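# Place yellow sponge beside blue foam block on desk

## Task

Set the yellow sponge on the same desk as the blue foam block, close beside it with just a narrow gap. Neither foam block may be shifted or rotated from its starting spot, nothing extra may end up on the floor, and the cartons must still stand upright on their desks. The robot must not topple or finish leaning, and the result has to hold without the robot supporting anything.

## Robot and tools

ROBOT. A Hello Robot Stretch 3 with one arm: a two-wheeled base (0.33 m long, 0.34 m wide), a lift that slides up a mast, and a telescoping arm that reaches out to the robot's right side. The base cannot slide sideways, so to carry the gripper forward or back you drive the base. Spins happen about the point between the drive wheels, 0.05 m behind the front edge. With the arm pulled in and the wrist folded, a spin sweeps a 0.28 m radius; an unfolded level wrist reaches beyond that. Loose objects may occasionally get nudged by something else.

FRAMES. The base frame sits on the floor between the drive wheels: x forward, y left, z up. hand_pose is reported in it, located where the closed fingertips meet; with all wrist joints at zero its x axis points up, y back toward the mast, z to the rear. The odometry frame is the base frame at the start of the scene. Heading is positive to the left, within -3.142 to 3.142.

execute_actions. Argument "actions" is a list holding one action, or empty (then it only returns state and pictures). An action may contain "base", "joints", both, plus optional "contact_limits"; all parts start at once. "base" holds exactly one command, always an offset from where the base last reported itself: {"translate_m": d} drives d metres straight, forward positive, -1 to 1; {"rotate_rad": d} spins d radians, left/counter-clockwise positive, -3.2 to 3.2. "joints" is a dictionary of absolute targets by name (one arm, so one set): lift_m 0 to 1.1 m (arm height); arm_m 0 to 0.52 m (extension); wrist_yaw_rad -1.345 to 4.42 (0 along the arm, positive toward the front, 3.0 folded over the base); wrist_pitch_rad -1.57 to 0.451 (0 level, negative tips fingers down); wrist_roll_rad -2.911 to 2.911 (0 fingers side by side); gripper_m -0.089 to 0.179 (larger opens; actual fingertip gap is 0.007 m less when nearly shut, 0.025 m less wide open, zero under 0.007); head_pan_rad -3.953 to 1.73 (0 ahead, positive left, -1.57 along the arm); head_tilt_rad -1.53 to 0.419 (negative down). Done tolerances: lift and arm ±0.004, yaw and roll ±0.02, pitch ±0.05, gripper ±0.004, head ±0.02. "contact_limits" takes {"arm_m": effort percent 1 to 100}; the arm halts with contact_stop near that effort and holds no harder until the next action. "cameras" lists head_camera, nav_camera, wrist_camera or all; omitted means all, [] means none. Bad keys or values reject the call and nothing moves. Any action lasts at most 15 s. Anything left out of an action may still be driving to its previous target. Example: {"base": {"translate_m": 0.3}, "joints": {"head_pan_rad": -0.8}}.

wait: "seconds" 0 to 10; commands nothing and returns state and images. zoom_image: "camera" plus "region" [x0, y0, x1, y1] in pixels of that camera's latest full picture, top-left origin, no bigger than 504 by 504. finished_scene: "scene" number; ends the scene for good and reports success, so call it only once the result is stable. Once a result shows a stop, the rest of that reply's motion calls are skipped.

RESULTS. base_status and joint_status tell how each motion ended: done (for the base, wheels turned the full amount even if slipping), off_target (resting short and possibly still pushing), contact_stop, time_out, torque_fault. After the last three the target is dropped; arm or lift after contact_stop go slack until commanded again (a slack lift may sag under load or keep pressing; closing fingers on a surface lifts it). on_its_own covers uncommanded parts; "held at" is the held target, not the position. motor_effort is percent of maximum, positive toward larger values, bracket is the peak; readings carry fixed bias and noise. Wheel effort positive pushes forward. base_odometry counts wheel turns. turned_by_wheels and turned_by_imu give turning since the previous result. base_tilt in degrees (forward, right positive) has a fixed bias up to about 4 degrees. lidar_m: 12 distances from the base origin, sector 1 straight ahead, then counter-clockwise in 30-degree steps (4 left, 7 behind, 10 right), measured in a plane 0.17 m high, range 0.15 to 12 m, "-" for nothing; blind to transparent items and the robot, partly blocked by the mast and by low robot parts, may miss thin legs. wrist_depth_mm and head_depth_mm are 7x7 grids of median depth (45 to 1000 mm and 280 to 4000 mm); the head grid follows the sideways picture.

CAMERAS. head_camera and nav_camera ride on the head and follow pan and tilt; wrist_camera is on the gripper. Calibration lines give K, distortion and T_world_to_cam from the base frame; real values may be off slightly, more so for the wrist camera at long reach.

SPEED. Fast driving (0.30 m/s, 1.9 rad/s) needs lift_m under 0.30, arm_m under 0.03 and wrist_yaw_rad over 2.54; otherwise 0.10 m/s and 0.63 rad/s. The robot holds the last command while you think.

GRIPPING. Close below the object's width to grasp (lower squeezes more); open at least 0.02 beyond the touch value to let go. Readings do not confirm a grasp. Over-squeezing triggers a stall guard that weakens the grip; send a new value to regrip.

CAUTIONS. Fold or unfold the wrist only with lift_m between 0.32 and 0.95, pitch -0.4 and roll near 0; once folded, the lift may go to 0.25. Yaw below -0.4 needs pitch -0.5 or lower. Base, wrist and head have no contact stop and keep pushing; wrist servos that strain several seconds switch off for 10 s. Pushing the arm against something solid with the gripper above about 0.45 m can tip the robot, more so with a raised contact limit or a repeated push. Don't drive while gripping or pushing something fixed; snagging furniture, especially reversing, can tip it. If tilted, reverse the last move in small steps, free the gripper, and lower lift_m to about 0.2. Avoid drops, slams, hard hits, knocking cartons over, and disturbing the foam blocks.

Each tool is called after "Emit:" as name(argument=value, ...) on one line, values as JSON.

## Session

Emit:
execute_actions(actions=[])

Scene clock: 0.00 s.
base_odometry: x=+0.000 y=+0.000 heading=+0.000 (m, m, rad; odometry frame)
turned_by_wheels: +0.000 (rad since the last result)
turned_by_imu: +0.000 (rad since the last result)
base_tilt: forward=-1.4 right=-0.9 (deg)
lidar_m: 1.35 2.21 1.51 1.96 2.13 2.35 2.33 2.26 1.82 1.47 1.60 1.56
head_depth_mm: 1864 1871 1868 1904 1285 1911 1680 / 1882 1899 1902 1937 1314 1957 1834 / 1899 1935 1935 1972 1336 2003 2006 / 1956 1981 1994 1997 1349 2047 2023 / 1974 2009 2021 2036 1508 2075 2054 / 2013 2043 2059 2085 1704 2114 1849 / 2046 2074 2084 2111 2131 2169 2055
base_status: not commanded
joint_positions: lift_m=+0.495 arm_m=+0.000 wrist_yaw_rad=+2.898 wrist_pitch_rad=-0.541 wrist_roll_rad=-0.005 gripper_m=+0.037 head_pan_rad=-0.016 head_tilt_rad=-0.008
joint_status: not commanded
motor_effort: left_wheel=-1 right_wheel=+0 lift_m=+34 arm_m=-1 wrist_yaw_rad=+0 wrist_pitch_rad=+5 wrist_roll_rad=+0 gripper_m=+0 head_pan_rad=-1 head_tilt_rad=+1 (%)
hand_pose: x=+0.0287 y=+0.0565 z=+0.4806 quat_wxyz=(+0.270, +0.697, +0.106, +0.655) (m; base frame)
wrist_depth_mm: - - - - - - - / - - - - - - - / - - - - - - - / 960 928 914 904 886 867 842 / 828 803 808 785 751 729 717 / 703 700 - 655 638 642 643 / 624 599 - 599 586 574 569
pictures: head_camera (sideways: a quarter turn clockwise sets it upright), nav_camera (sideways: a quarter turn counterclockwise sets it upright), wrist_camera
Images, in order (width x height): head_camera 896x504, nav_camera 672x504, wrist_camera 644x364.

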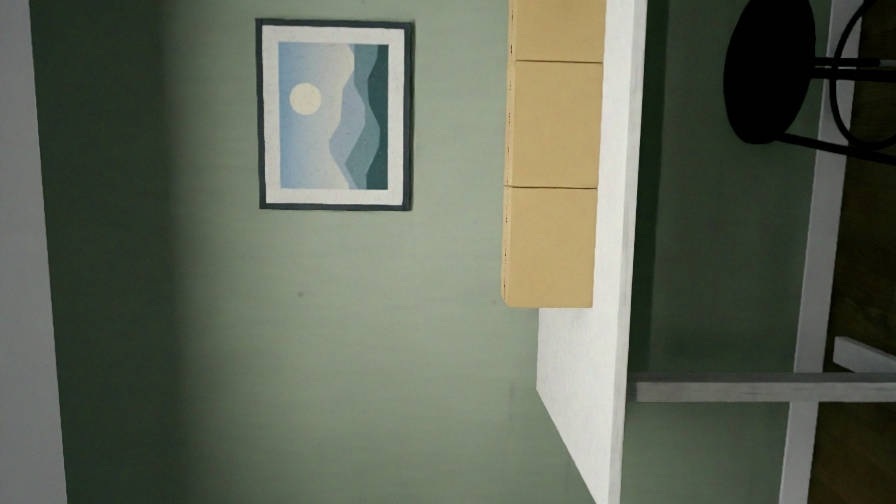

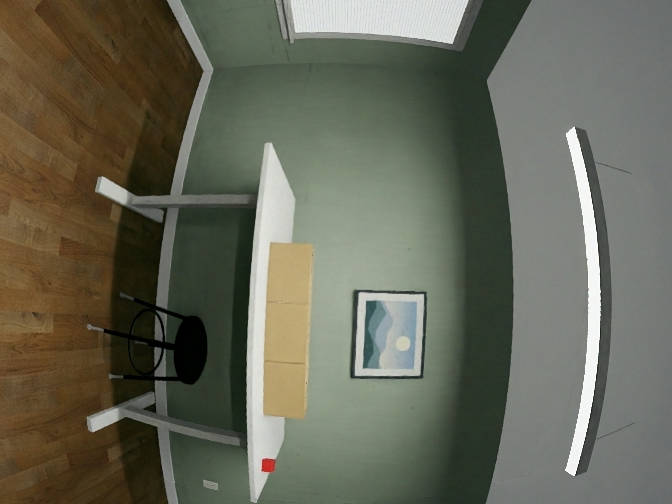

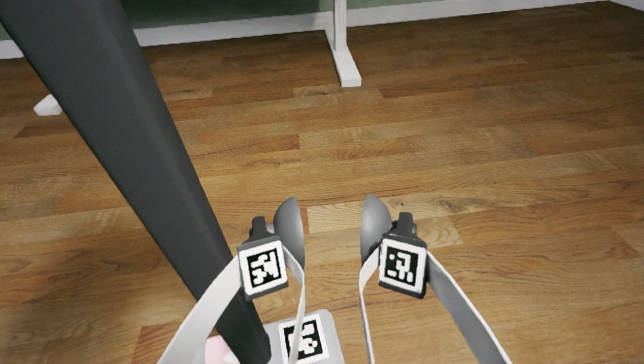

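Emit:
execute_actions(actions=[{"joints":{"head_pan_rad":1.7,"head_tilt_rad":-0.3}}], cameras=["head_camera","nav_camera"])

Emit:
execute_actions(actions=[{"joints":{"head_pan_rad":-1.5}}], cameras=["head_camera","nav_camera"])

Emit:
execute_actions(actions=[{"joints":{"head_pan_rad":-3.0}}], cameras=["head_camera","nav_camera"])

Scene clock: 1.53 s.
base_odometry: x=+0.000 y=+0.000 heading=+0.000 (m, m, rad; odometry frame)
turned_by_wheels: +0.000 (rad since the last result)
turned_by_imu: +0.000 (rad since the last result)
base_tilt: forward=-1.4 right=-1.0 (deg)
lidar_m: 1.35 2.20 1.50 1.97 2.14 2.35 2.33 2.25 1.82 1.47 1.60 1.56
head_depth_mm: 1611 1703 1793 1265 1282 1846 1474 / 1661 1762 1862 1316 2096 1855 1465 / 1705 1802 1932 1349 2195 1860 1468 / 1749 1849 1959 1399 2248 1862 1471 / 1805 1918 2040 1434 2305 1847 1470 / 1862 1972 2110 1487 2262 1842 1462 / 1900 - - - - - -
base_status: not commanded
joint_positions: lift_m=+0.495 arm_m=+0.000 wrist_yaw_rad=+2.898 wrist_pitch_rad=-0.541 wrist_roll_rad=-0.005 gripper_m=+0.037 head_pan_rad=+1.693 head_tilt_rad=-0.296
joint_status: all done
motor_effort: left_wheel=-1(0) right_wheel=+0(0) lift_m=+35(34) arm_m=+0(0) wrist_yaw_rad=+0(1) wrist_pitch_rad=+5(5) wrist_roll_rad=+1(0) gripper_m=+0(1) head_pan_rad=+3(47) head_tilt_rad=-1(18) (%)
hand_pose: x=+0.0287 y=+0.0565 z=+0.4806 quat_wxyz=(+0.270, +0.697, +0.106, +0.655) (m; base frame)
wrist_depth_mm: - - - - - - - / - - - - - - - / - - - - - - - / 964 929 932 922 900 863 812 / 817 786 811 773 752 736 730 / 702 697 - 666 638 641 626 / 615 614 - 589 573 568 555
pictures: head_camera (sideways: a quarter turn clockwise sets it upright), nav_camera (sideways: a quarter turn counterclockwise sets it upright)
camera_calibration (this result's frames):
head_camera: T_world_to_cam=[[0.0291949, -0.338817, -0.940399, 1.24685], [-0.988115, -0.151828, 0.024026, -0.0196057], [-0.150919, 0.928521, -0.339223, 0.400505], [0, 0, 0, 1]] pos_world=[0.00466977, 0.0475986, 1.30886]
nav_camera: T_world_to_cam=[[-0.0606932, 0.306786, 0.949841, -1.19818], [0.986791, 0.161635, 0.0108483, 0.0332647], [-0.150199, 0.937953, -0.312544, 0.364708], [0, 0, 0, 1]] pos_world=[-0.050768, 0.0201308, 1.25171]
Images, in order (width x height): head_camera 896x504, nav_camera 672x504.

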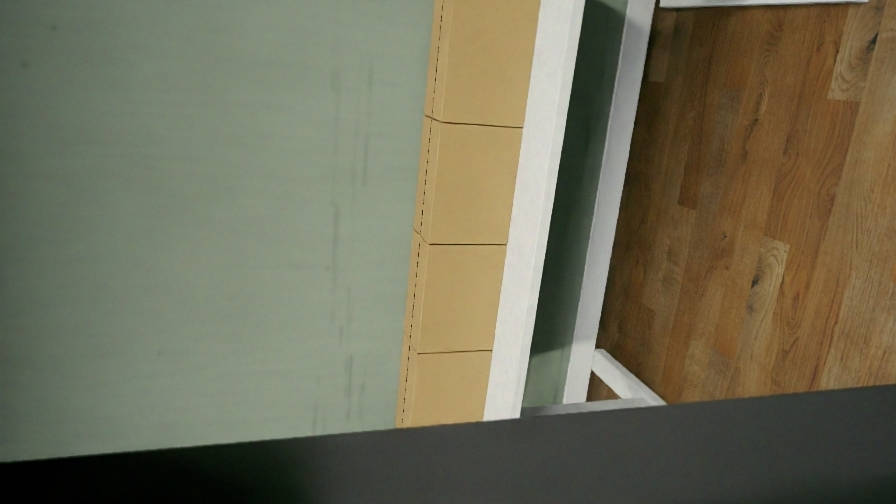

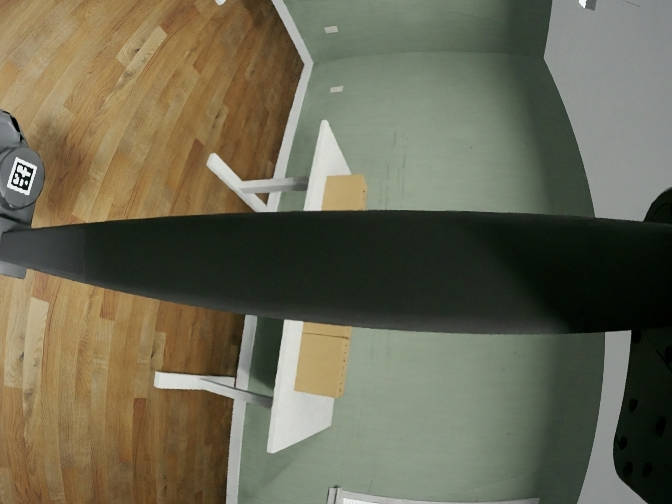

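Scene clock: 3.63 s.
base_odometry: x=+0.000 y=+0.000 heading=+0.000 (m, m, rad; odometry frame)
turned_by_wheels: +0.000 (rad since the last result)
turned_by_imu: +0.000 (rad since the last result)
base_tilt: forward=-1.3 right=-0.9 (deg)
lidar_m: 1.35 2.21 1.51 1.97 2.13 2.35 2.33 2.25 1.81 1.47 1.60 1.56
head_depth_mm: 1409 1489 1542 1667 1808 1768 1477 / 1448 1531 1609 1732 1842 1715 1459 / 1495 1570 1653 1777 1914 1750 1468 / 1531 1610 1706 1825 1961 1796 1463 / 1515 1581 1626 1792 1939 1822 1464 / 1651 1783 1885 2044 2176 1855 1472 / 1721 1823 1937 2090 2251 1865 1471
base_status: not commanded
joint_positions: lift_m=+0.495 arm_m=+0.000 wrist_yaw_rad=+2.898 wrist_pitch_rad=-0.541 wrist_roll_rad=-0.005 gripper_m=+0.037 head_pan_rad=-1.493 head_tilt_rad=-0.296
joint_status: all done
motor_effort: left_wheel=-1(1) right_wheel=+0(1) lift_m=+34(34) arm_m=+0(0) wrist_yaw_rad=+0(1) wrist_pitch_rad=+5(5) wrist_roll_rad=+0(0) gripper_m=+1(1) head_pan_rad=-6(49) head_tilt_rad=-1(2) (%)
hand_pose: x=+0.0287 y=+0.0565 z=+0.4806 quat_wxyz=(+0.270, +0.697, +0.106, +0.655) (m; base frame)
wrist_depth_mm: - - - - - - - / - - - - - - - / - - - - - - - / 981 927 936 904 868 851 842 / 823 793 802 768 766 733 733 / 705 681 - 662 648 655 627 / 620 608 - 596 579 572 564
pictures: head_camera (sideways: a quarter turn clockwise sets it upright), nav_camera (sideways: a quarter turn counterclockwise sets it upright)
camera_calibration (this result's frames):
head_camera: T_world_to_cam=[[-0.0142998, 0.339931, -0.940342, 1.24704], [0.99383, 0.108284, 0.0240311, -0.0317023], [0.109993, -0.934196, -0.339382, 0.39912], [0, 0, 0, 1]] pos_world=[0.00543866, -0.0476167, 1.30886]
nav_camera: T_world_to_cam=[[0.0471744, -0.309315, 0.949789, -1.19877], [-0.992937, -0.118145, 0.0108414, 0.04535], [0.10886, -0.943592, -0.312704, 0.363336], [0, 0, 0, 1]] pos_world=[0.0620285, -0.0226003, 1.25171]
Images, in order (width x height): head_camera 896x504, nav_camera 672x504.

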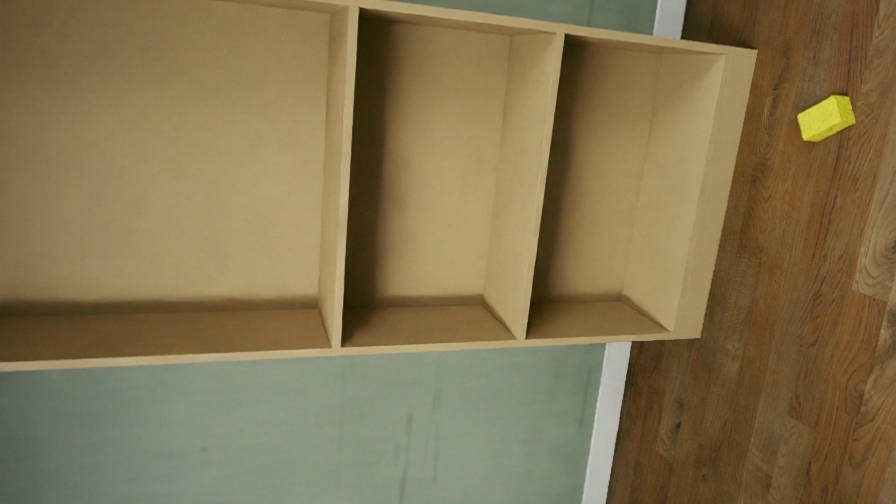

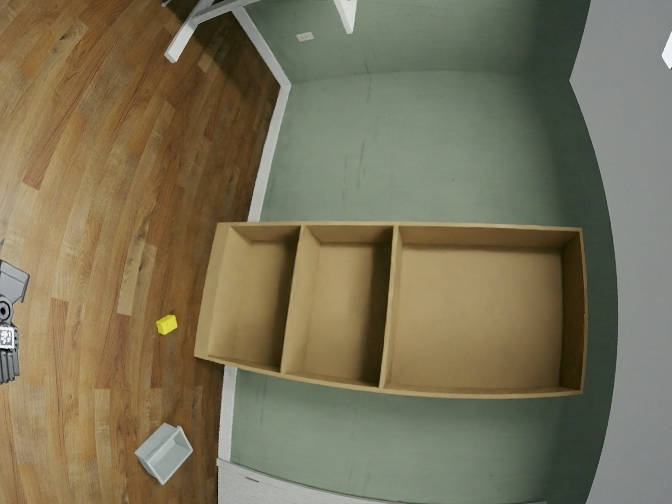

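Scene clock: 4.97 s.
base_odometry: x=+0.000 y=+0.000 heading=+0.000 (m, m, rad; odometry frame)
turned_by_wheels: +0.000 (rad since the last result)
turned_by_imu: +0.000 (rad since the last result)
base_tilt: forward=-1.4 right=-1.0 (deg)
lidar_m: 1.35 2.21 1.51 1.97 2.12 2.35 2.33 2.26 1.82 1.47 1.60 1.56
head_depth_mm: 2254 2376 1922 2632 2518 1856 1471 / 2325 2429 1963 2725 2506 1870 1468 / 2401 2484 2605 2810 2522 1874 1461 / 2496 2606 2761 2995 2534 1854 1464 / 2559 2736 2892 3098 2532 1862 1470 / 2642 2812 2996 3149 2543 1858 1463 / 2642 2700 2760 2890 2495 1850 1466
base_status: not commanded
joint_positions: lift_m=+0.495 arm_m=+0.000 wrist_yaw_rad=+2.898 wrist_pitch_rad=-0.541 wrist_roll_rad=-0.005 gripper_m=+0.037 head_pan_rad=-2.993 head_tilt_rad=-0.296
joint_status: all done
motor_effort: left_wheel=-1(1) right_wheel=+0(0) lift_m=+34(34) arm_m=+0(1) wrist_yaw_rad=-1(0) wrist_pitch_rad=+5(5) wrist_roll_rad=+1(0) gripper_m=+1(1) head_pan_rad=-5(50) head_tilt_rad=-2(1) (%)
hand_pose: x=+0.0287 y=+0.0565 z=+0.4806 quat_wxyz=(+0.270, +0.697, +0.106, +0.655) (m; base frame)
wrist_depth_mm: - - - - - - - / - - - - - - - / - - - - - - - / 965 937 946 897 884 881 832 / 833 784 812 761 754 726 724 / 704 692 - 669 649 657 629 / 607 610 - 597 587 571 563
pictures: head_camera (sideways: a quarter turn clockwise sets it upright), nav_camera (sideways: a quarter turn counterclockwise sets it upright)
camera_calibration (this result's frames):
head_camera: T_world_to_cam=[[0.338095, 0.0383134, -0.940332, 1.24487], [0.178312, -0.983681, 0.024032, -0.0267287], [-0.924065, -0.175797, -0.339409, 0.405463], [0, 0, 0, 1]] pos_world=[-0.0414443, -0.00270855, 1.30885]
nav_camera: T_world_to_cam=[[-0.305231, -0.0689401, 0.94978, -1.19661], [-0.188086, 0.982093, 0.0108403, 0.0404419], [-0.933519, -0.175332, -0.312732, 0.36973], [0, 0, 0, 1]] pos_world=[-0.0124861, -0.0573868, 1.25171]
Images, in order (width x height): head_camera 896x504, nav_camera 672x504.

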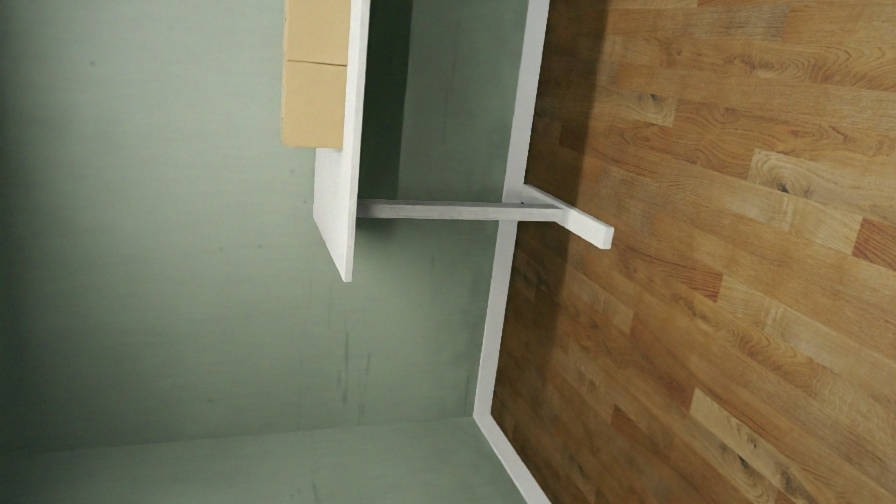

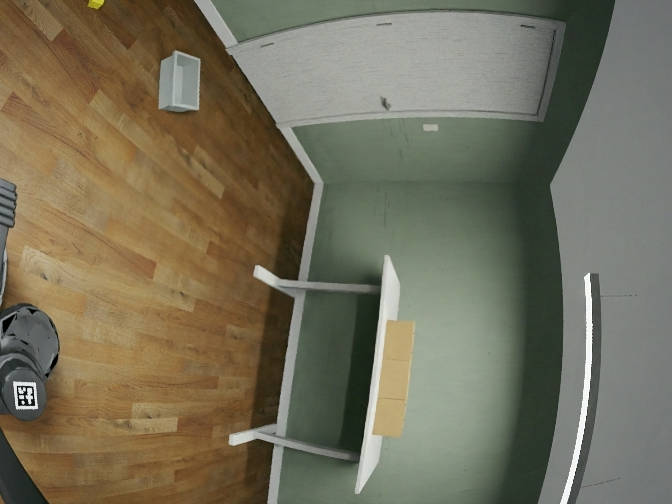

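Emit:
execute_actions(actions=[{"base":{"rotate_rad":0.72},"joints":{"lift_m":0.29,"wrist_pitch_rad":-0.4,"head_pan_rad":-1.7,"head_tilt_rad":-0.9}}], cameras=[])

Emit:
execute_actions(actions=[{"base":{"translate_m":-0.75}}], cameras=[])

Emit:
execute_actions(actions=[{"joints":{"lift_m":0.33,"arm_m":0.2,"wrist_yaw_rad":-0.25,"gripper_m":0.14}}])

Scene clock: 8.67 s.
base_odometry: x=+0.000 y=+0.000 heading=+0.720 (m, m, rad; odometry frame)
turned_by_wheels: +0.720 (rad since the last result)
turned_by_imu: +0.711 (rad since the last result)
base_tilt: forward=-1.5 right=-0.9 (deg)
lidar_m: 2.20 1.51 1.80 2.37 2.73 2.33 1.98 1.47 1.60 2.16 1.35 1.64
head_depth_mm: 1771 1916 1801 1577 1380 1226 1100 / 1898 2127 1852 1588 1382 1225 1134 / 2063 2199 1860 1580 1395 1225 - / 2276 2240 1880 1594 1391 1226 - / 2402 2273 1861 1587 1387 1228 1107 / 2226 2277 1867 1605 1398 1232 1108 / 2040 2188 1815 1596 1390 1231 1106
base_status: done
joint_positions: lift_m=+0.290 arm_m=+0.000 wrist_yaw_rad=+2.898 wrist_pitch_rad=-0.422 wrist_roll_rad=-0.005 gripper_m=+0.037 head_pan_rad=-1.707 head_tilt_rad=-0.889
joint_status: all done
motor_effort: left_wheel=-4(9) right_wheel=+2(5) lift_m=+23(30) arm_m=+0(0) wrist_yaw_rad=-1(1) wrist_pitch_rad=+8(8) wrist_roll_rad=+0(0) gripper_m=+0(0) head_pan_rad=+3(48) head_tilt_rad=-4(25) (%)
hand_pose: x=+0.0327 y=+0.0728 z=+0.3022 quat_wxyz=(+0.231, +0.702, +0.064, +0.670) (m; base frame)
wrist_depth_mm: - - - - - - - / - - - - - - - / - - 948 931 883 873 860 / 789 - 736 725 709 682 676 / 632 599 610 575 579 563 549 / 518 512 - 507 469 480 465 / 458 - - - 418 412 405
pictures: none
No camera images: the call's "cameras" was empty. Leave "cameras" out to get every camera's image.

Scene clock: 12.93 s.
base_odometry: x=-0.564 y=-0.494 heading=+0.720 (m, m, rad; odometry frame)
turned_by_wheels: +0.000 (rad since the last result)
turned_by_imu: -0.004 (rad since the last result)
base_tilt: forward=-1.4 right=-1.1 (deg)
lidar_m: 2.83 2.18 2.13 2.13 1.76 2.24 1.36 1.24 0.96 1.41 2.07 1.88
head_depth_mm: 1134 1191 1278 1520 1376 1222 1099 / 1228 1229 1590 1522 1380 1224 1132 / 1346 1303 1678 1572 1391 1226 - / 1400 1655 1741 1589 1395 1229 - / 1347 1646 1816 1603 1398 1231 1103 / 1910 2196 1874 1597 1397 1240 1108 / 2187 2269 1889 1585 1396 1231 1113
base_status: done
joint_positions: lift_m=+0.290 arm_m=+0.000 wrist_yaw_rad=+2.898 wrist_pitch_rad=-0.421 wrist_roll_rad=-0.005 gripper_m=+0.037 head_pan_rad=-1.707 head_tilt_rad=-0.889
joint_status: not commanded
motor_effort: left_wheel=-3(14) right_wheel=+1(5) lift_m=+23(23) arm_m=+0(0) wrist_yaw_rad=-1(0) wrist_pitch_rad=+7(8) wrist_roll_rad=+0(0) gripper_m=+0(1) head_pan_rad=+3(3) head_tilt_rad=-4(4) (%)
hand_pose: x=+0.0327 y=+0.0729 z=+0.3024 quat_wxyz=(+0.231, +0.702, +0.064, +0.670) (m; base frame)
wrist_depth_mm: - - - - - - - / - - - - - - - / - - 958 936 924 874 833 / 804 - 753 731 705 683 664 / 627 588 617 577 583 559 551 / 526 514 - 509 473 473 469 / 459 - - - 416 414 410
pictures: none
No camera images: the call's "cameras" was empty. Leave "cameras" out to get every camera's image.

Scene clock: 15.63 s.
base_odometry: x=-0.564 y=-0.494 heading=+0.720 (m, m, rad; odometry frame)
turned_by_wheels: +0.000 (rad since the last result)
turned_by_imu: +0.000 (rad since the last result)
base_tilt: forward=-1.3 right=-0.9 (deg)
lidar_m: 2.83 2.18 2.13 2.13 1.75 2.23 1.37 1.24 0.96 1.41 2.07 1.88
head_depth_mm: 1136 1201 1277 1515 1381 1222 1106 / 1229 1228 1602 1520 1382 1224 1127 / 1345 1308 1671 1566 1418 1213 1133 / 1409 1661 1763 1594 1424 1216 1142 / 1350 1655 1804 1590 1399 1235 1104 / 1901 2192 1873 1591 1404 1234 1111 / 2172 2280 1867 1598 1398 1233 1111
base_status: not commanded
joint_positions: lift_m=+0.330 arm_m=+0.200 wrist_yaw_rad=-0.248 wrist_pitch_rad=-0.420 wrist_roll_rad=-0.005 gripper_m=+0.140 head_pan_rad=-1.707 head_tilt_rad=-0.889
joint_status: all done
motor_effort: left_wheel=-3(3) right_wheel=+2(1) lift_m=+45(49) arm_m=+3(4) wrist_yaw_rad=-3(3) wrist_pitch_rad=+8(8) wrist_roll_rad=+1(0) gripper_m=+0(83) head_pan_rad=+2(3) head_tilt_rad=-4(4) (%)
hand_pose: x=-0.0765 y=-0.5618 z=+0.3418 quat_wxyz=(+0.670, +0.062, -0.703, -0.232) (m; base frame)
wrist_depth_mm: - - 966 945 789 691 652 / - - - 971 853 743 696 / - - 954 841 766 802 742 / 851 845 793 785 694 721 730 / 689 681 646 641 625 650 605 / 572 - 541 519 531 497 517 / 487 478 471 462 458 451 454
pictures: head_camera (sideways: a quarter turn clockwise sets it upright), nav_camera (sideways: a quarter turn counterclockwise sets it upright), wrist_camera
camera_calibration (this result's frames):
head_camera: T_world_to_cam=[[0.121519, 0.798191, -0.590021, 0.789521], [0.991637, -0.12365, 0.0369581, -0.0484942], [-0.0434567, -0.589578, -0.806542, 1.00779], [0, 0, 0, 1]] pos_world=[-0.0040578, -0.0420132, 1.28045]
nav_camera: T_world_to_cam=[[-0.0842547, -0.785207, 0.613475, -0.759508], [-0.99527, 0.0961972, -0.0135643, 0.0771368], [-0.0483637, -0.611716, -0.789598, 0.98472], [0, 0, 0, 1]] pos_world=[0.0604046, -0.00142227, 1.24452]
wrist_camera: T_world_to_cam=[[-0.970746, 0.236503, -0.0414667, 0.0808846], [0.173309, 0.570616, -0.802721, 0.633278], [-0.166184, -0.786424, -0.594911, -0.0873702], [0, 0, 0, 1]] pos_world=[-0.0457537, -0.449198, 0.459722]
Images, in order (width x height): head_camera 896x504, nav_camera 672x504, wrist_camera 644x364.

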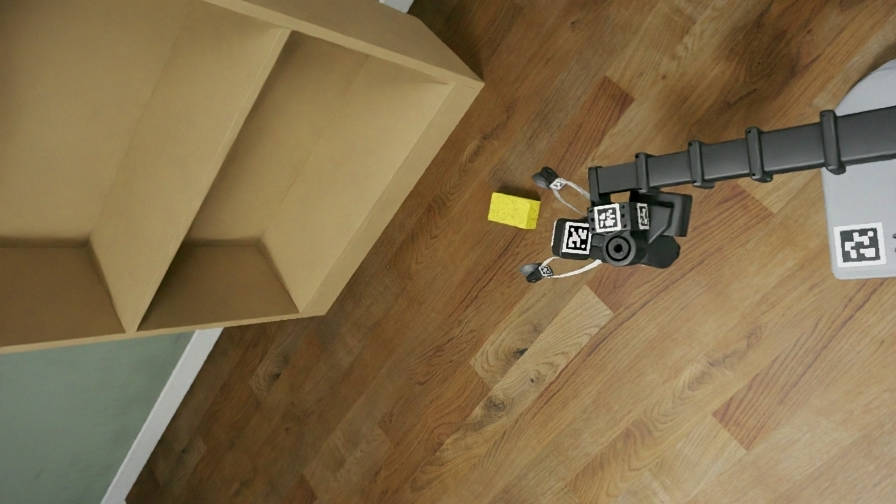

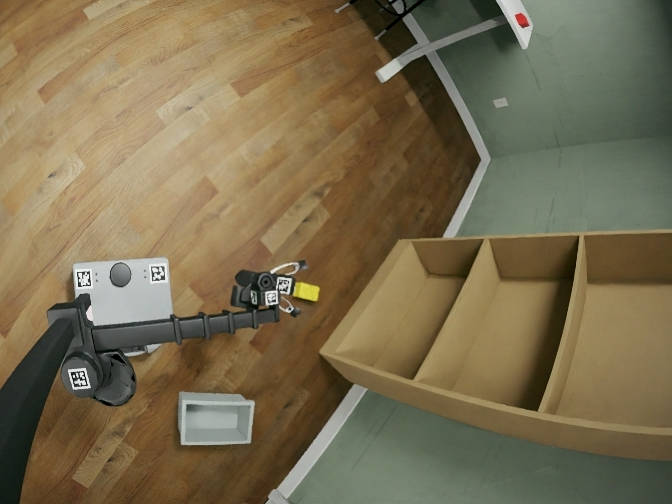

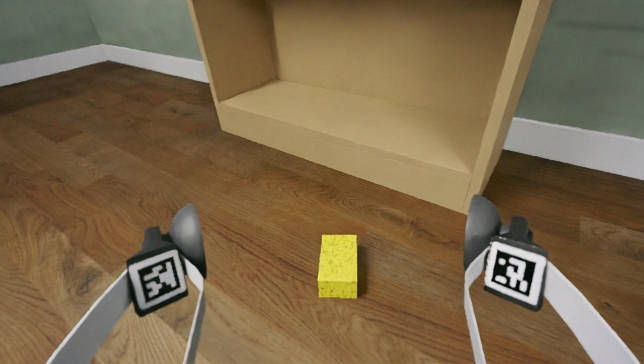

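Emit:
execute_actions(actions=[{"base":{"translate_m":-0.08},"joints":{"lift_m":0.2,"arm_m":0.51,"wrist_pitch_rad":-1.0}}], cameras=["head_camera","wrist_camera"])

Scene clock: 19.53 s.
base_odometry: x=-0.624 y=-0.547 heading=+0.720 (m, m, rad; odometry frame)
turned_by_wheels: +0.000 (rad since the last result)
turned_by_imu: -0.001 (rad since the last result)
base_tilt: forward=-1.4 right=-1.0 (deg)
lidar_m: 2.90 2.25 2.17 2.12 1.71 2.15 1.30 1.18 0.93 1.34 2.12 2.23
head_depth_mm: 1058 996 1247 1551 1380 1199 1097 / 1166 1225 1521 1499 1384 1223 1133 / 1273 1269 1658 1558 1394 1228 - / 1397 1352 1704 1625 1382 1226 1135 / 1382 1582 1769 1590 1385 1228 1108 / 1783 2121 1875 1604 1396 1230 1106 / 2062 2241 1871 1594 1393 1237 1109
base_status: done
joint_positions: lift_m=+0.200 arm_m=+0.510 wrist_yaw_rad=-0.250 wrist_pitch_rad=-1.005 wrist_roll_rad=-0.005 gripper_m=+0.140 head_pan_rad=-1.707 head_tilt_rad=-0.889
joint_status: all done
motor_effort: left_wheel=-2(9) right_wheel=+2(3) lift_m=+23(40) arm_m=+3(4) wrist_yaw_rad=-1(3) wrist_pitch_rad=+2(7) wrist_roll_rad=+0(0) gripper_m=+0(1) head_pan_rad=+2(4) head_tilt_rad=-4(4) (%)
hand_pose: x=-0.0505 y=-0.7680 z=+0.1099 quat_wxyz=(+0.574, +0.262, -0.656, -0.415) (m; base frame)
wrist_depth_mm: 377 373 362 360 351 327 281 / 352 345 336 329 328 321 309 / 324 320 314 310 304 301 297 / 307 302 295 245 284 282 280 / 286 284 277 231 270 271 262 / 268 - 262 222 255 248 248 / 258 251 248 246 242 239 236
pictures: head_camera (sideways: a quarter turn clockwise sets it upright), wrist_camera
camera_calibration (this result's frames):
head_camera: T_world_to_cam=[[0.121518, 0.798191, -0.590021, 0.789521], [0.991638, -0.123649, 0.0369581, -0.0484942], [-0.0434559, -0.589578, -0.806542, 1.00779], [0, 0, 0, 1]] pos_world=[-0.00405775, -0.0420132, 1.28045]
wrist_camera: T_world_to_cam=[[-0.9642, 0.262234, -0.0393984, 0.165121], [0.259669, 0.903566, -0.340795, 0.769551], [-0.0537691, -0.338825, -0.939312, 0.00411957], [0, 0, 0, 1]] pos_world=[-0.0403973, -0.737244, 0.272634]
Images, in order (width x height): head_camera 896x504, wrist_camera 644x364.

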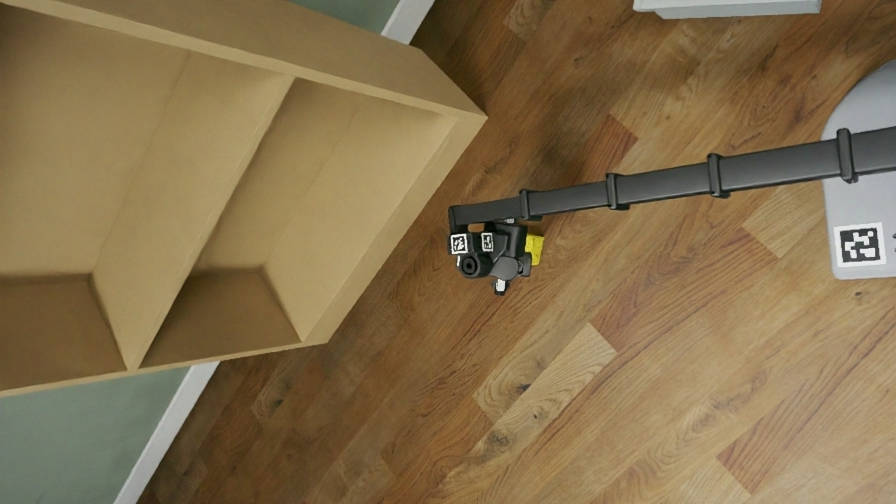

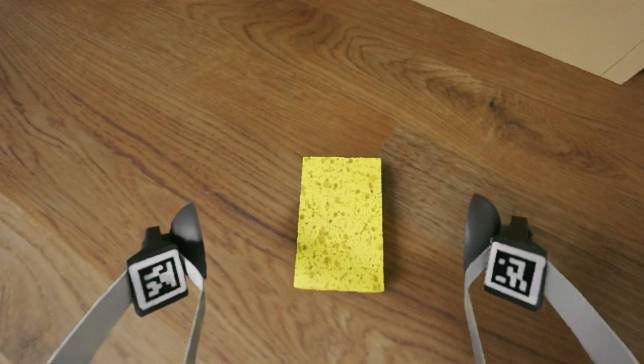

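Emit:
execute_actions(actions=[{"joints":{"lift_m":0.117,"arm_m":0.52,"gripper_m":0.11}}], cameras=["wrist_camera"])

Emit:
execute_actions(actions=[{"joints":{"gripper_m":0.03}}], cameras=["wrist_camera"])

Scene clock: 21.23 s.
base_odometry: x=-0.624 y=-0.547 heading=+0.720 (m, m, rad; odometry frame)
turned_by_wheels: +0.000 (rad since the last result)
turned_by_imu: +0.000 (rad since the last result)
base_tilt: forward=-1.3 right=-1.0 (deg)
lidar_m: 2.90 2.25 2.17 2.13 1.71 2.15 1.30 1.18 0.93 1.34 2.12 2.23
head_depth_mm: 1056 995 1249 1546 1379 1205 1092 / 1165 1225 1512 1491 1390 1233 1134 / 1270 1277 1654 1553 1395 1227 1136 / 1395 1361 1719 1621 1364 1230 1140 / 1374 1580 1750 1596 1396 1233 1107 / 1781 2138 1877 1594 1392 1228 1109 / 2070 2245 1869 1600 1392 1235 1109
base_status: not commanded
joint_positions: lift_m=+0.117 arm_m=+0.519 wrist_yaw_rad=-0.250 wrist_pitch_rad=-1.005 wrist_roll_rad=-0.005 gripper_m=+0.110 head_pan_rad=-1.707 head_tilt_rad=-0.889
joint_status: all done
motor_effort: left_wheel=-2(3) right_wheel=+2(1) lift_m=+23(23) arm_m=+3(5) wrist_yaw_rad=-1(0) wrist_pitch_rad=+1(2) wrist_roll_rad=+0(0) gripper_m=+0(80) head_pan_rad=+3(3) head_tilt_rad=-4(4) (%)
hand_pose: x=-0.0505 y=-0.7775 z=+0.0268 quat_wxyz=(+0.574, +0.262, -0.656, -0.415) (m; base frame)
wrist_depth_mm: 262 258 253 249 242 239 234 / 243 239 234 231 226 222 218 / 225 223 220 165 205 208 205 / 210 209 206 155 195 195 192 / 199 196 194 145 145 187 183 / 187 186 181 138 137 173 173 / 177 174 172 170 167 166 165
pictures: wrist_camera
camera_calibration (this result's frames):
wrist_camera: T_world_to_cam=[[-0.964197, 0.262246, -0.039394, 0.164368], [0.259693, 0.90366, -0.340526, 0.749912], [-0.0537026, -0.338564, -0.93941, -0.0768761], [0, 0, 0, 1]] pos_world=[-0.0403926, -0.746798, 0.189621]
Images, in order (width x height): wrist_camera 644x364.

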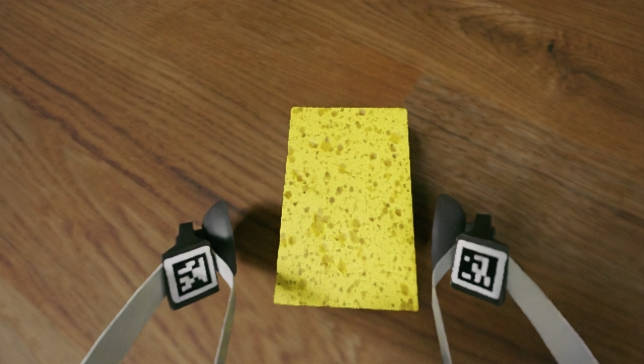

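Scene clock: 22.53 s.
base_odometry: x=-0.624 y=-0.547 heading=+0.720 (m, m, rad; odometry frame)
turned_by_wheels: +0.000 (rad since the last result)
turned_by_imu: +0.000 (rad since the last result)
base_tilt: forward=-1.4 right=-0.9 (deg)
lidar_m: 2.89 2.25 2.18 2.12 1.70 2.15 1.30 1.18 0.92 1.33 2.12 2.23
head_depth_mm: 1055 995 1250 1556 1385 1205 1096 / 1164 1225 1509 1498 1384 1224 1134 / 1268 1274 1639 1555 1393 1226 1137 / 1404 1356 1709 1634 1367 1233 1138 / 1381 1593 1770 1608 1393 1235 1105 / 1773 2126 1869 1589 1386 1226 1105 / 2067 2259 1881 1604 1391 1237 1109
base_status: not commanded
joint_positions: lift_m=+0.117 arm_m=+0.519 wrist_yaw_rad=-0.250 wrist_pitch_rad=-1.005 wrist_roll_rad=-0.005 gripper_m=+0.031 head_pan_rad=-1.707 head_tilt_rad=-0.889
joint_status: all done
motor_effort: left_wheel=-2(3) right_wheel=+1(1) lift_m=+23(23) arm_m=+3(3) wrist_yaw_rad=-1(2) wrist_pitch_rad=+2(2) wrist_roll_rad=+1(0) gripper_m=-12(86) head_pan_rad=+4(3) head_tilt_rad=-4(4) (%)
hand_pose: x=-0.0505 y=-0.7775 z=+0.0268 quat_wxyz=(+0.574, +0.262, -0.656, -0.415) (m; base frame)
wrist_depth_mm: 262 257 253 248 243 239 233 / 242 239 234 230 226 223 219 / 225 221 221 162 208 209 204 / 211 208 204 152 196 195 193 / 198 196 194 143 142 184 182 / 187 185 178 136 134 174 173 / 177 175 172 170 168 167 164
pictures: wrist_camera
camera_calibration (this result's frames):
wrist_camera: T_world_to_cam=[[-0.964197, 0.262245, -0.0393939, 0.164367], [0.259693, 0.90366, -0.340526, 0.749912], [-0.0537024, -0.338564, -0.93941, -0.0768762], [0, 0, 0, 1]] pos_world=[-0.0403926, -0.746798, 0.189621]
Images, in order (width x height): wrist_camera 644x364.

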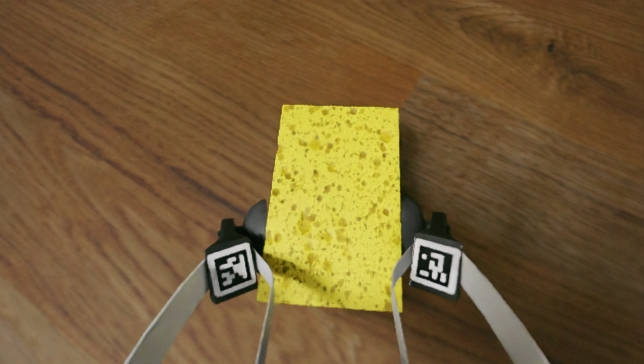

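Emit:
execute_actions(actions=[{"joints":{"gripper_m":0.015,"lift_m":0.2,"arm_m":0.5}}], cameras=[])

Emit:
execute_actions(actions=[{"base":{"rotate_rad":1.25},"joints":{"lift_m":0.295,"arm_m":0.02,"wrist_pitch_rad":-0.35,"wrist_yaw_rad":2.6,"head_pan_rad":0,"head_tilt_rad":-0.4}}])

Scene clock: 24.53 s.
base_odometry: x=-0.624 y=-0.547 heading=+0.720 (m, m, rad; odometry frame)
turned_by_wheels: +0.000 (rad since the last result)
turned_by_imu: +0.000 (rad since the last result)
base_tilt: forward=-1.4 right=-0.9 (deg)
lidar_m: 2.89 2.25 2.18 2.12 1.71 2.15 1.30 1.18 0.93 1.33 2.12 2.23
head_depth_mm: 1056 996 1250 1542 1383 1203 1096 / 1165 1229 1515 1492 1384 1232 1134 / 1273 1279 1649 1548 1383 1228 - / 1397 1354 1729 1623 1388 1225 1138 / 1385 1589 1764 1593 1389 1234 1106 / 1761 2134 1872 1604 1398 1235 1107 / 2094 2268 1871 1597 1394 1232 1112
base_status: not commanded
joint_positions: lift_m=+0.200 arm_m=+0.500 wrist_yaw_rad=-0.250 wrist_pitch_rad=-1.006 wrist_roll_rad=-0.005 gripper_m=+0.016 head_pan_rad=-1.707 head_tilt_rad=-0.889
joint_status: all done
motor_effort: left_wheel=-2(3) right_wheel=+1(1) lift_m=+45(49) arm_m=-4(3) wrist_yaw_rad=+0(1) wrist_pitch_rad=+2(2) wrist_roll_rad=+0(0) gripper_m=-16(74) head_pan_rad=+3(3) head_tilt_rad=-4(4) (%)
hand_pose: x=-0.0505 y=-0.7585 z=+0.1090 quat_wxyz=(+0.574, +0.262, -0.655, -0.415) (m; base frame)
wrist_depth_mm: 373 368 362 356 348 332 285 / 348 345 338 330 325 321 312 / 325 318 313 161 299 298 294 / 303 299 297 150 282 277 276 / 285 282 278 142 141 266 263 / 268 267 257 135 133 252 248 / 255 252 247 245 243 239 237
pictures: none
No camera images: the call's "cameras" was empty. Leave "cameras" out to get every camera's image.

Scene clock: 29.23 s.
base_odometry: x=-0.624 y=-0.547 heading=+1.970 (m, m, rad; odometry frame)
turned_by_wheels: +1.250 (rad since the last result)
turned_by_imu: +1.236 (rad since the last result)
base_tilt: forward=-1.5 right=-0.9 (deg)
lidar_m: 2.68 2.12 1.71 1.64 1.20 1.18 0.93 1.45 1.94 2.40 2.25 2.17
head_depth_mm: 2169 2323 2381 2622 2133 1660 1338 / 2315 2473 2659 2779 2126 1639 1342 / 2438 2613 2832 2881 2114 1650 1349 / 2582 2787 3023 2953 2124 1654 1337 / 2765 2947 3236 2929 2113 1646 1341 / 2616 2795 2967 2978 2133 1649 1344 / 2361 2492 2648 2677 2110 1650 1332
base_status: done
joint_positions: lift_m=+0.295 arm_m=+0.020 wrist_yaw_rad=+2.599 wrist_pitch_rad=-0.373 wrist_roll_rad=-0.005 gripper_m=+0.016 head_pan_rad=-0.007 head_tilt_rad=-0.408
joint_status: all done
motor_effort: left_wheel=-3(11) right_wheel=+2(8) lift_m=+45(44) arm_m=-4(4) wrist_yaw_rad=+2(4) wrist_pitch_rad=+8(9) wrist_roll_rad=+0(0) gripper_m=-16(16) head_pan_rad=+4(48) head_tilt_rad=+3(23) (%)
hand_pose: x=+0.0975 y=+0.0314 z=+0.3176 quat_wxyz=(+0.313, +0.703, -0.059, +0.636) (m; base frame)
wrist_depth_mm: - - - - - - - / - - - - - - - / - - - 161 942 979 936 / 877 844 839 151 716 759 719 / 696 658 643 142 140 606 587 / - 540 - 135 134 507 494 / - - 453 447 440 439 429
pictures: head_camera (sideways: a quarter turn clockwise sets it upright), nav_camera (sideways: a quarter turn counterclockwise sets it upright), wrist_camera
camera_calibration (this result's frames):
head_camera: T_world_to_cam=[[-0.44303, 0.0153845, -0.896375, 1.19228], [-0.0205133, 0.999417, 0.0272917, -0.0297559], [0.896272, 0.0304787, -0.442457, 0.528459], [0, 0, 0, 1]] pos_world=[0.0539617, -0.00471078, 1.30336]
nav_camera: T_world_to_cam=[[0.416554, 0.0199653, 0.908892, -1.14765], [0.034256, -0.999394, 0.00625348, 0.0450583], [0.908465, 0.0285301, -0.416985, 0.494168], [0, 0, 0, 1]] pos_world=[0.0275796, 0.0538455, 1.24887]
wrist_camera: T_world_to_cam=[[0.861074, -0.506825, -0.0409853, -0.046887], [-0.311606, -0.46227, -0.830186, 0.333658], [0.401813, 0.727623, -0.555978, 0.278356], [0, 0, 0, 1]] pos_world=[0.0324959, -0.0720614, 0.429836]
Images, in order (width x height): head_camera 896x504, nav_camera 672x504, wrist_camera 644x364.

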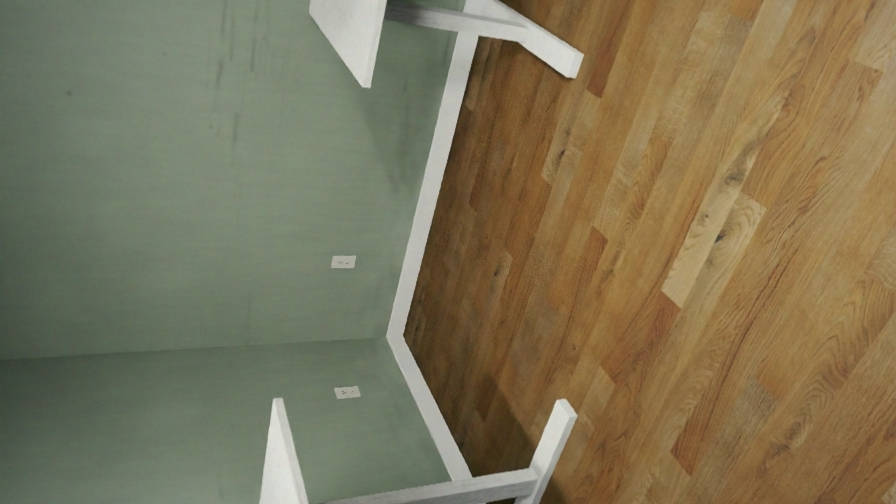

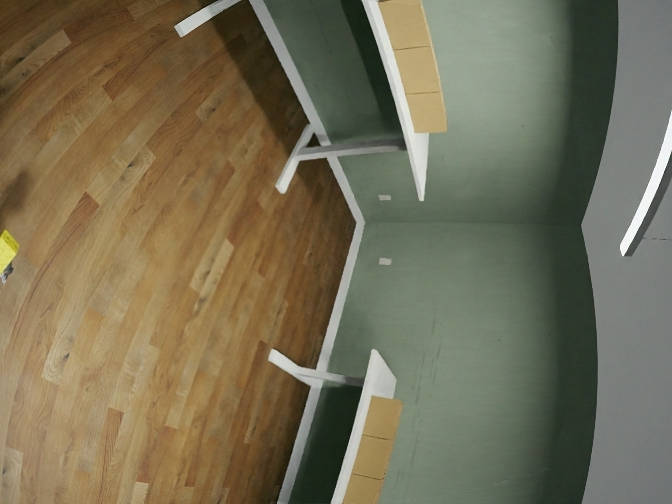

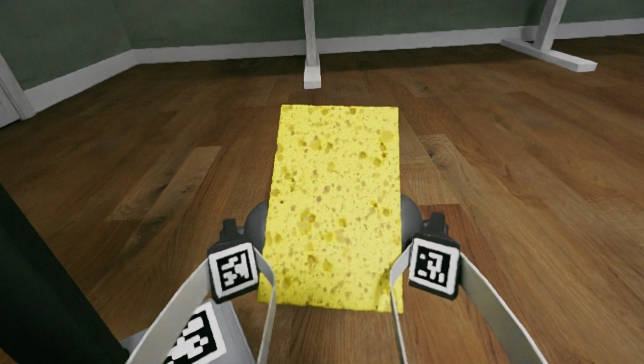

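Emit:
execute_actions(actions=[{"base":{"translate_m":1.0}}], cameras=[])

Emit:
execute_actions(actions=[{"base":{"translate_m":1.0},"joints":{"head_pan_rad":-1.75,"head_tilt_rad":-0.55}}], cameras=["head_camera","nav_camera"])

Scene clock: 34.37 s.
base_odometry: x=-1.012 y=+0.374 heading=+1.970 (m, m, rad; odometry frame)
turned_by_wheels: +0.000 (rad since the last result)
turned_by_imu: +0.003 (rad since the last result)
base_tilt: forward=-1.2 right=-0.9 (deg)
lidar_m: 1.79 1.27 1.67 1.46 2.10 2.01 1.92 2.77 2.61 1.79 1.79 1.27
head_depth_mm: 1452 1543 1658 1778 1886 1650 1337 / 1530 1644 1755 1898 2029 1651 1336 / 1615 1735 1872 2038 2084 1648 1346 / 1716 1843 2004 2199 2139 1653 1336 / 1822 1966 2151 2366 2115 1650 1342 / 1948 2078 2240 2410 2126 1660 1339 / 1801 1909 2033 2131 2115 1643 1339
base_status: done
joint_positions: lift_m=+0.295 arm_m=+0.020 wrist_yaw_rad=+2.599 wrist_pitch_rad=-0.373 wrist_roll_rad=-0.005 gripper_m=+0.016 head_pan_rad=-0.007 head_tilt_rad=-0.408
joint_status: not commanded
motor_effort: left_wheel=-3(10) right_wheel=+2(6) lift_m=+45(46) arm_m=-3(3) wrist_yaw_rad=+1(1) wrist_pitch_rad=+8(9) wrist_roll_rad=+0(1) gripper_m=-16(16) head_pan_rad=+3(3) head_tilt_rad=+2(3) (%)
hand_pose: x=+0.0975 y=+0.0314 z=+0.3176 quat_wxyz=(+0.313, +0.703, -0.059, +0.636) (m; base frame)
wrist_depth_mm: - - - - - - - / - - - - - - - / - - - 161 941 985 949 / 861 832 812 151 727 742 732 / 688 658 655 142 141 602 597 / - 547 - 134 134 507 496 / - - 452 446 442 436 429
pictures: none
No camera images: the call's "cameras" was empty. Leave "cameras" out to get every camera's image.

Scene clock: 39.47 s.
base_odometry: x=-1.401 y=+1.296 heading=+1.969 (m, m, rad; odometry frame)
turned_by_wheels: +0.000 (rad since the last result)
turned_by_imu: +0.003 (rad since the last result)
base_tilt: forward=-1.3 right=-0.8 (deg)
lidar_m: 0.90 1.21 1.17 0.83 1.68 2.87 2.92 3.34 1.83 0.68 0.89 0.86
head_depth_mm: 2921 3122 1430 2064 1796 1466 1231 / 2980 3266 1126 996 832 1433 1233 / 2340 2559 1085 823 804 689 1238 / 1826 1990 1478 874 805 1358 1207 / 1494 1616 1484 1044 806 1062 1195 / 1264 1353 1393 1044 804 1362 1223 / 1095 1166 1242 1048 834 1431 1243
base_status: done
joint_positions: lift_m=+0.295 arm_m=+0.020 wrist_yaw_rad=+2.599 wrist_pitch_rad=-0.373 wrist_roll_rad=-0.005 gripper_m=+0.016 head_pan_rad=-1.743 head_tilt_rad=-0.544
joint_status: all done
motor_effort: left_wheel=-3(11) right_wheel=+1(8) lift_m=+45(45) arm_m=-3(4) wrist_yaw_rad=+1(1) wrist_pitch_rad=+9(8) wrist_roll_rad=+0(1) gripper_m=-16(16) head_pan_rad=-5(48) head_tilt_rad=-2(12) (%)
hand_pose: x=+0.0975 y=+0.0315 z=+0.3176 quat_wxyz=(+0.313, +0.703, -0.059, +0.636) (m; base frame)
wrist_depth_mm: - - - - - - 926 / - - - - - - 901 / - 987 - 161 959 990 872 / 876 808 819 151 731 751 730 / 628 658 648 142 141 597 582 / - 544 - 135 134 499 492 / - - 451 446 443 433 430
pictures: head_camera (sideways: a quarter turn clockwise sets it upright), nav_camera (sideways: a quarter turn counterclockwise sets it upright)
camera_calibration (this result's frames):
head_camera: T_world_to_cam=[[0.107937, 0.54967, -0.828379, 1.10024], [0.988546, -0.147751, 0.0307662, -0.0404295], [-0.105483, -0.822212, -0.559322, 0.686628], [0, 0, 0, 1]] pos_world=[-0.00636286, -0.0461906, 1.29671]
nav_camera: T_world_to_cam=[[-0.0690503, -0.531263, 0.844388, -1.06055], [-0.991533, 0.129855, 0.000617753, 0.0586534], [-0.109976, -0.837196, -0.535731, 0.65489], [0, 0, 0, 1]] pos_world=[0.0569476, -0.0227785, 1.24633]
Images, in order (width x height): head_camera 896x504, nav_camera 672x504.

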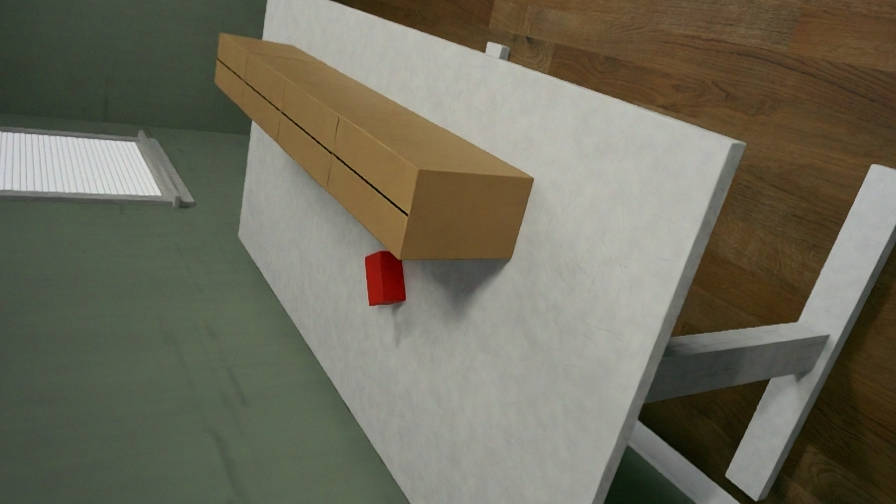

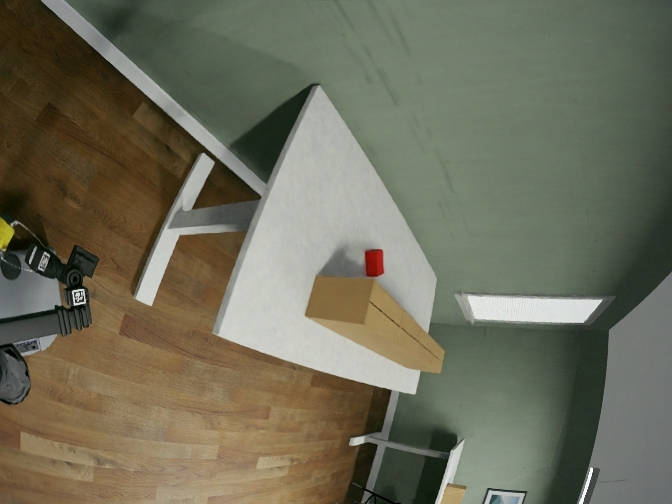

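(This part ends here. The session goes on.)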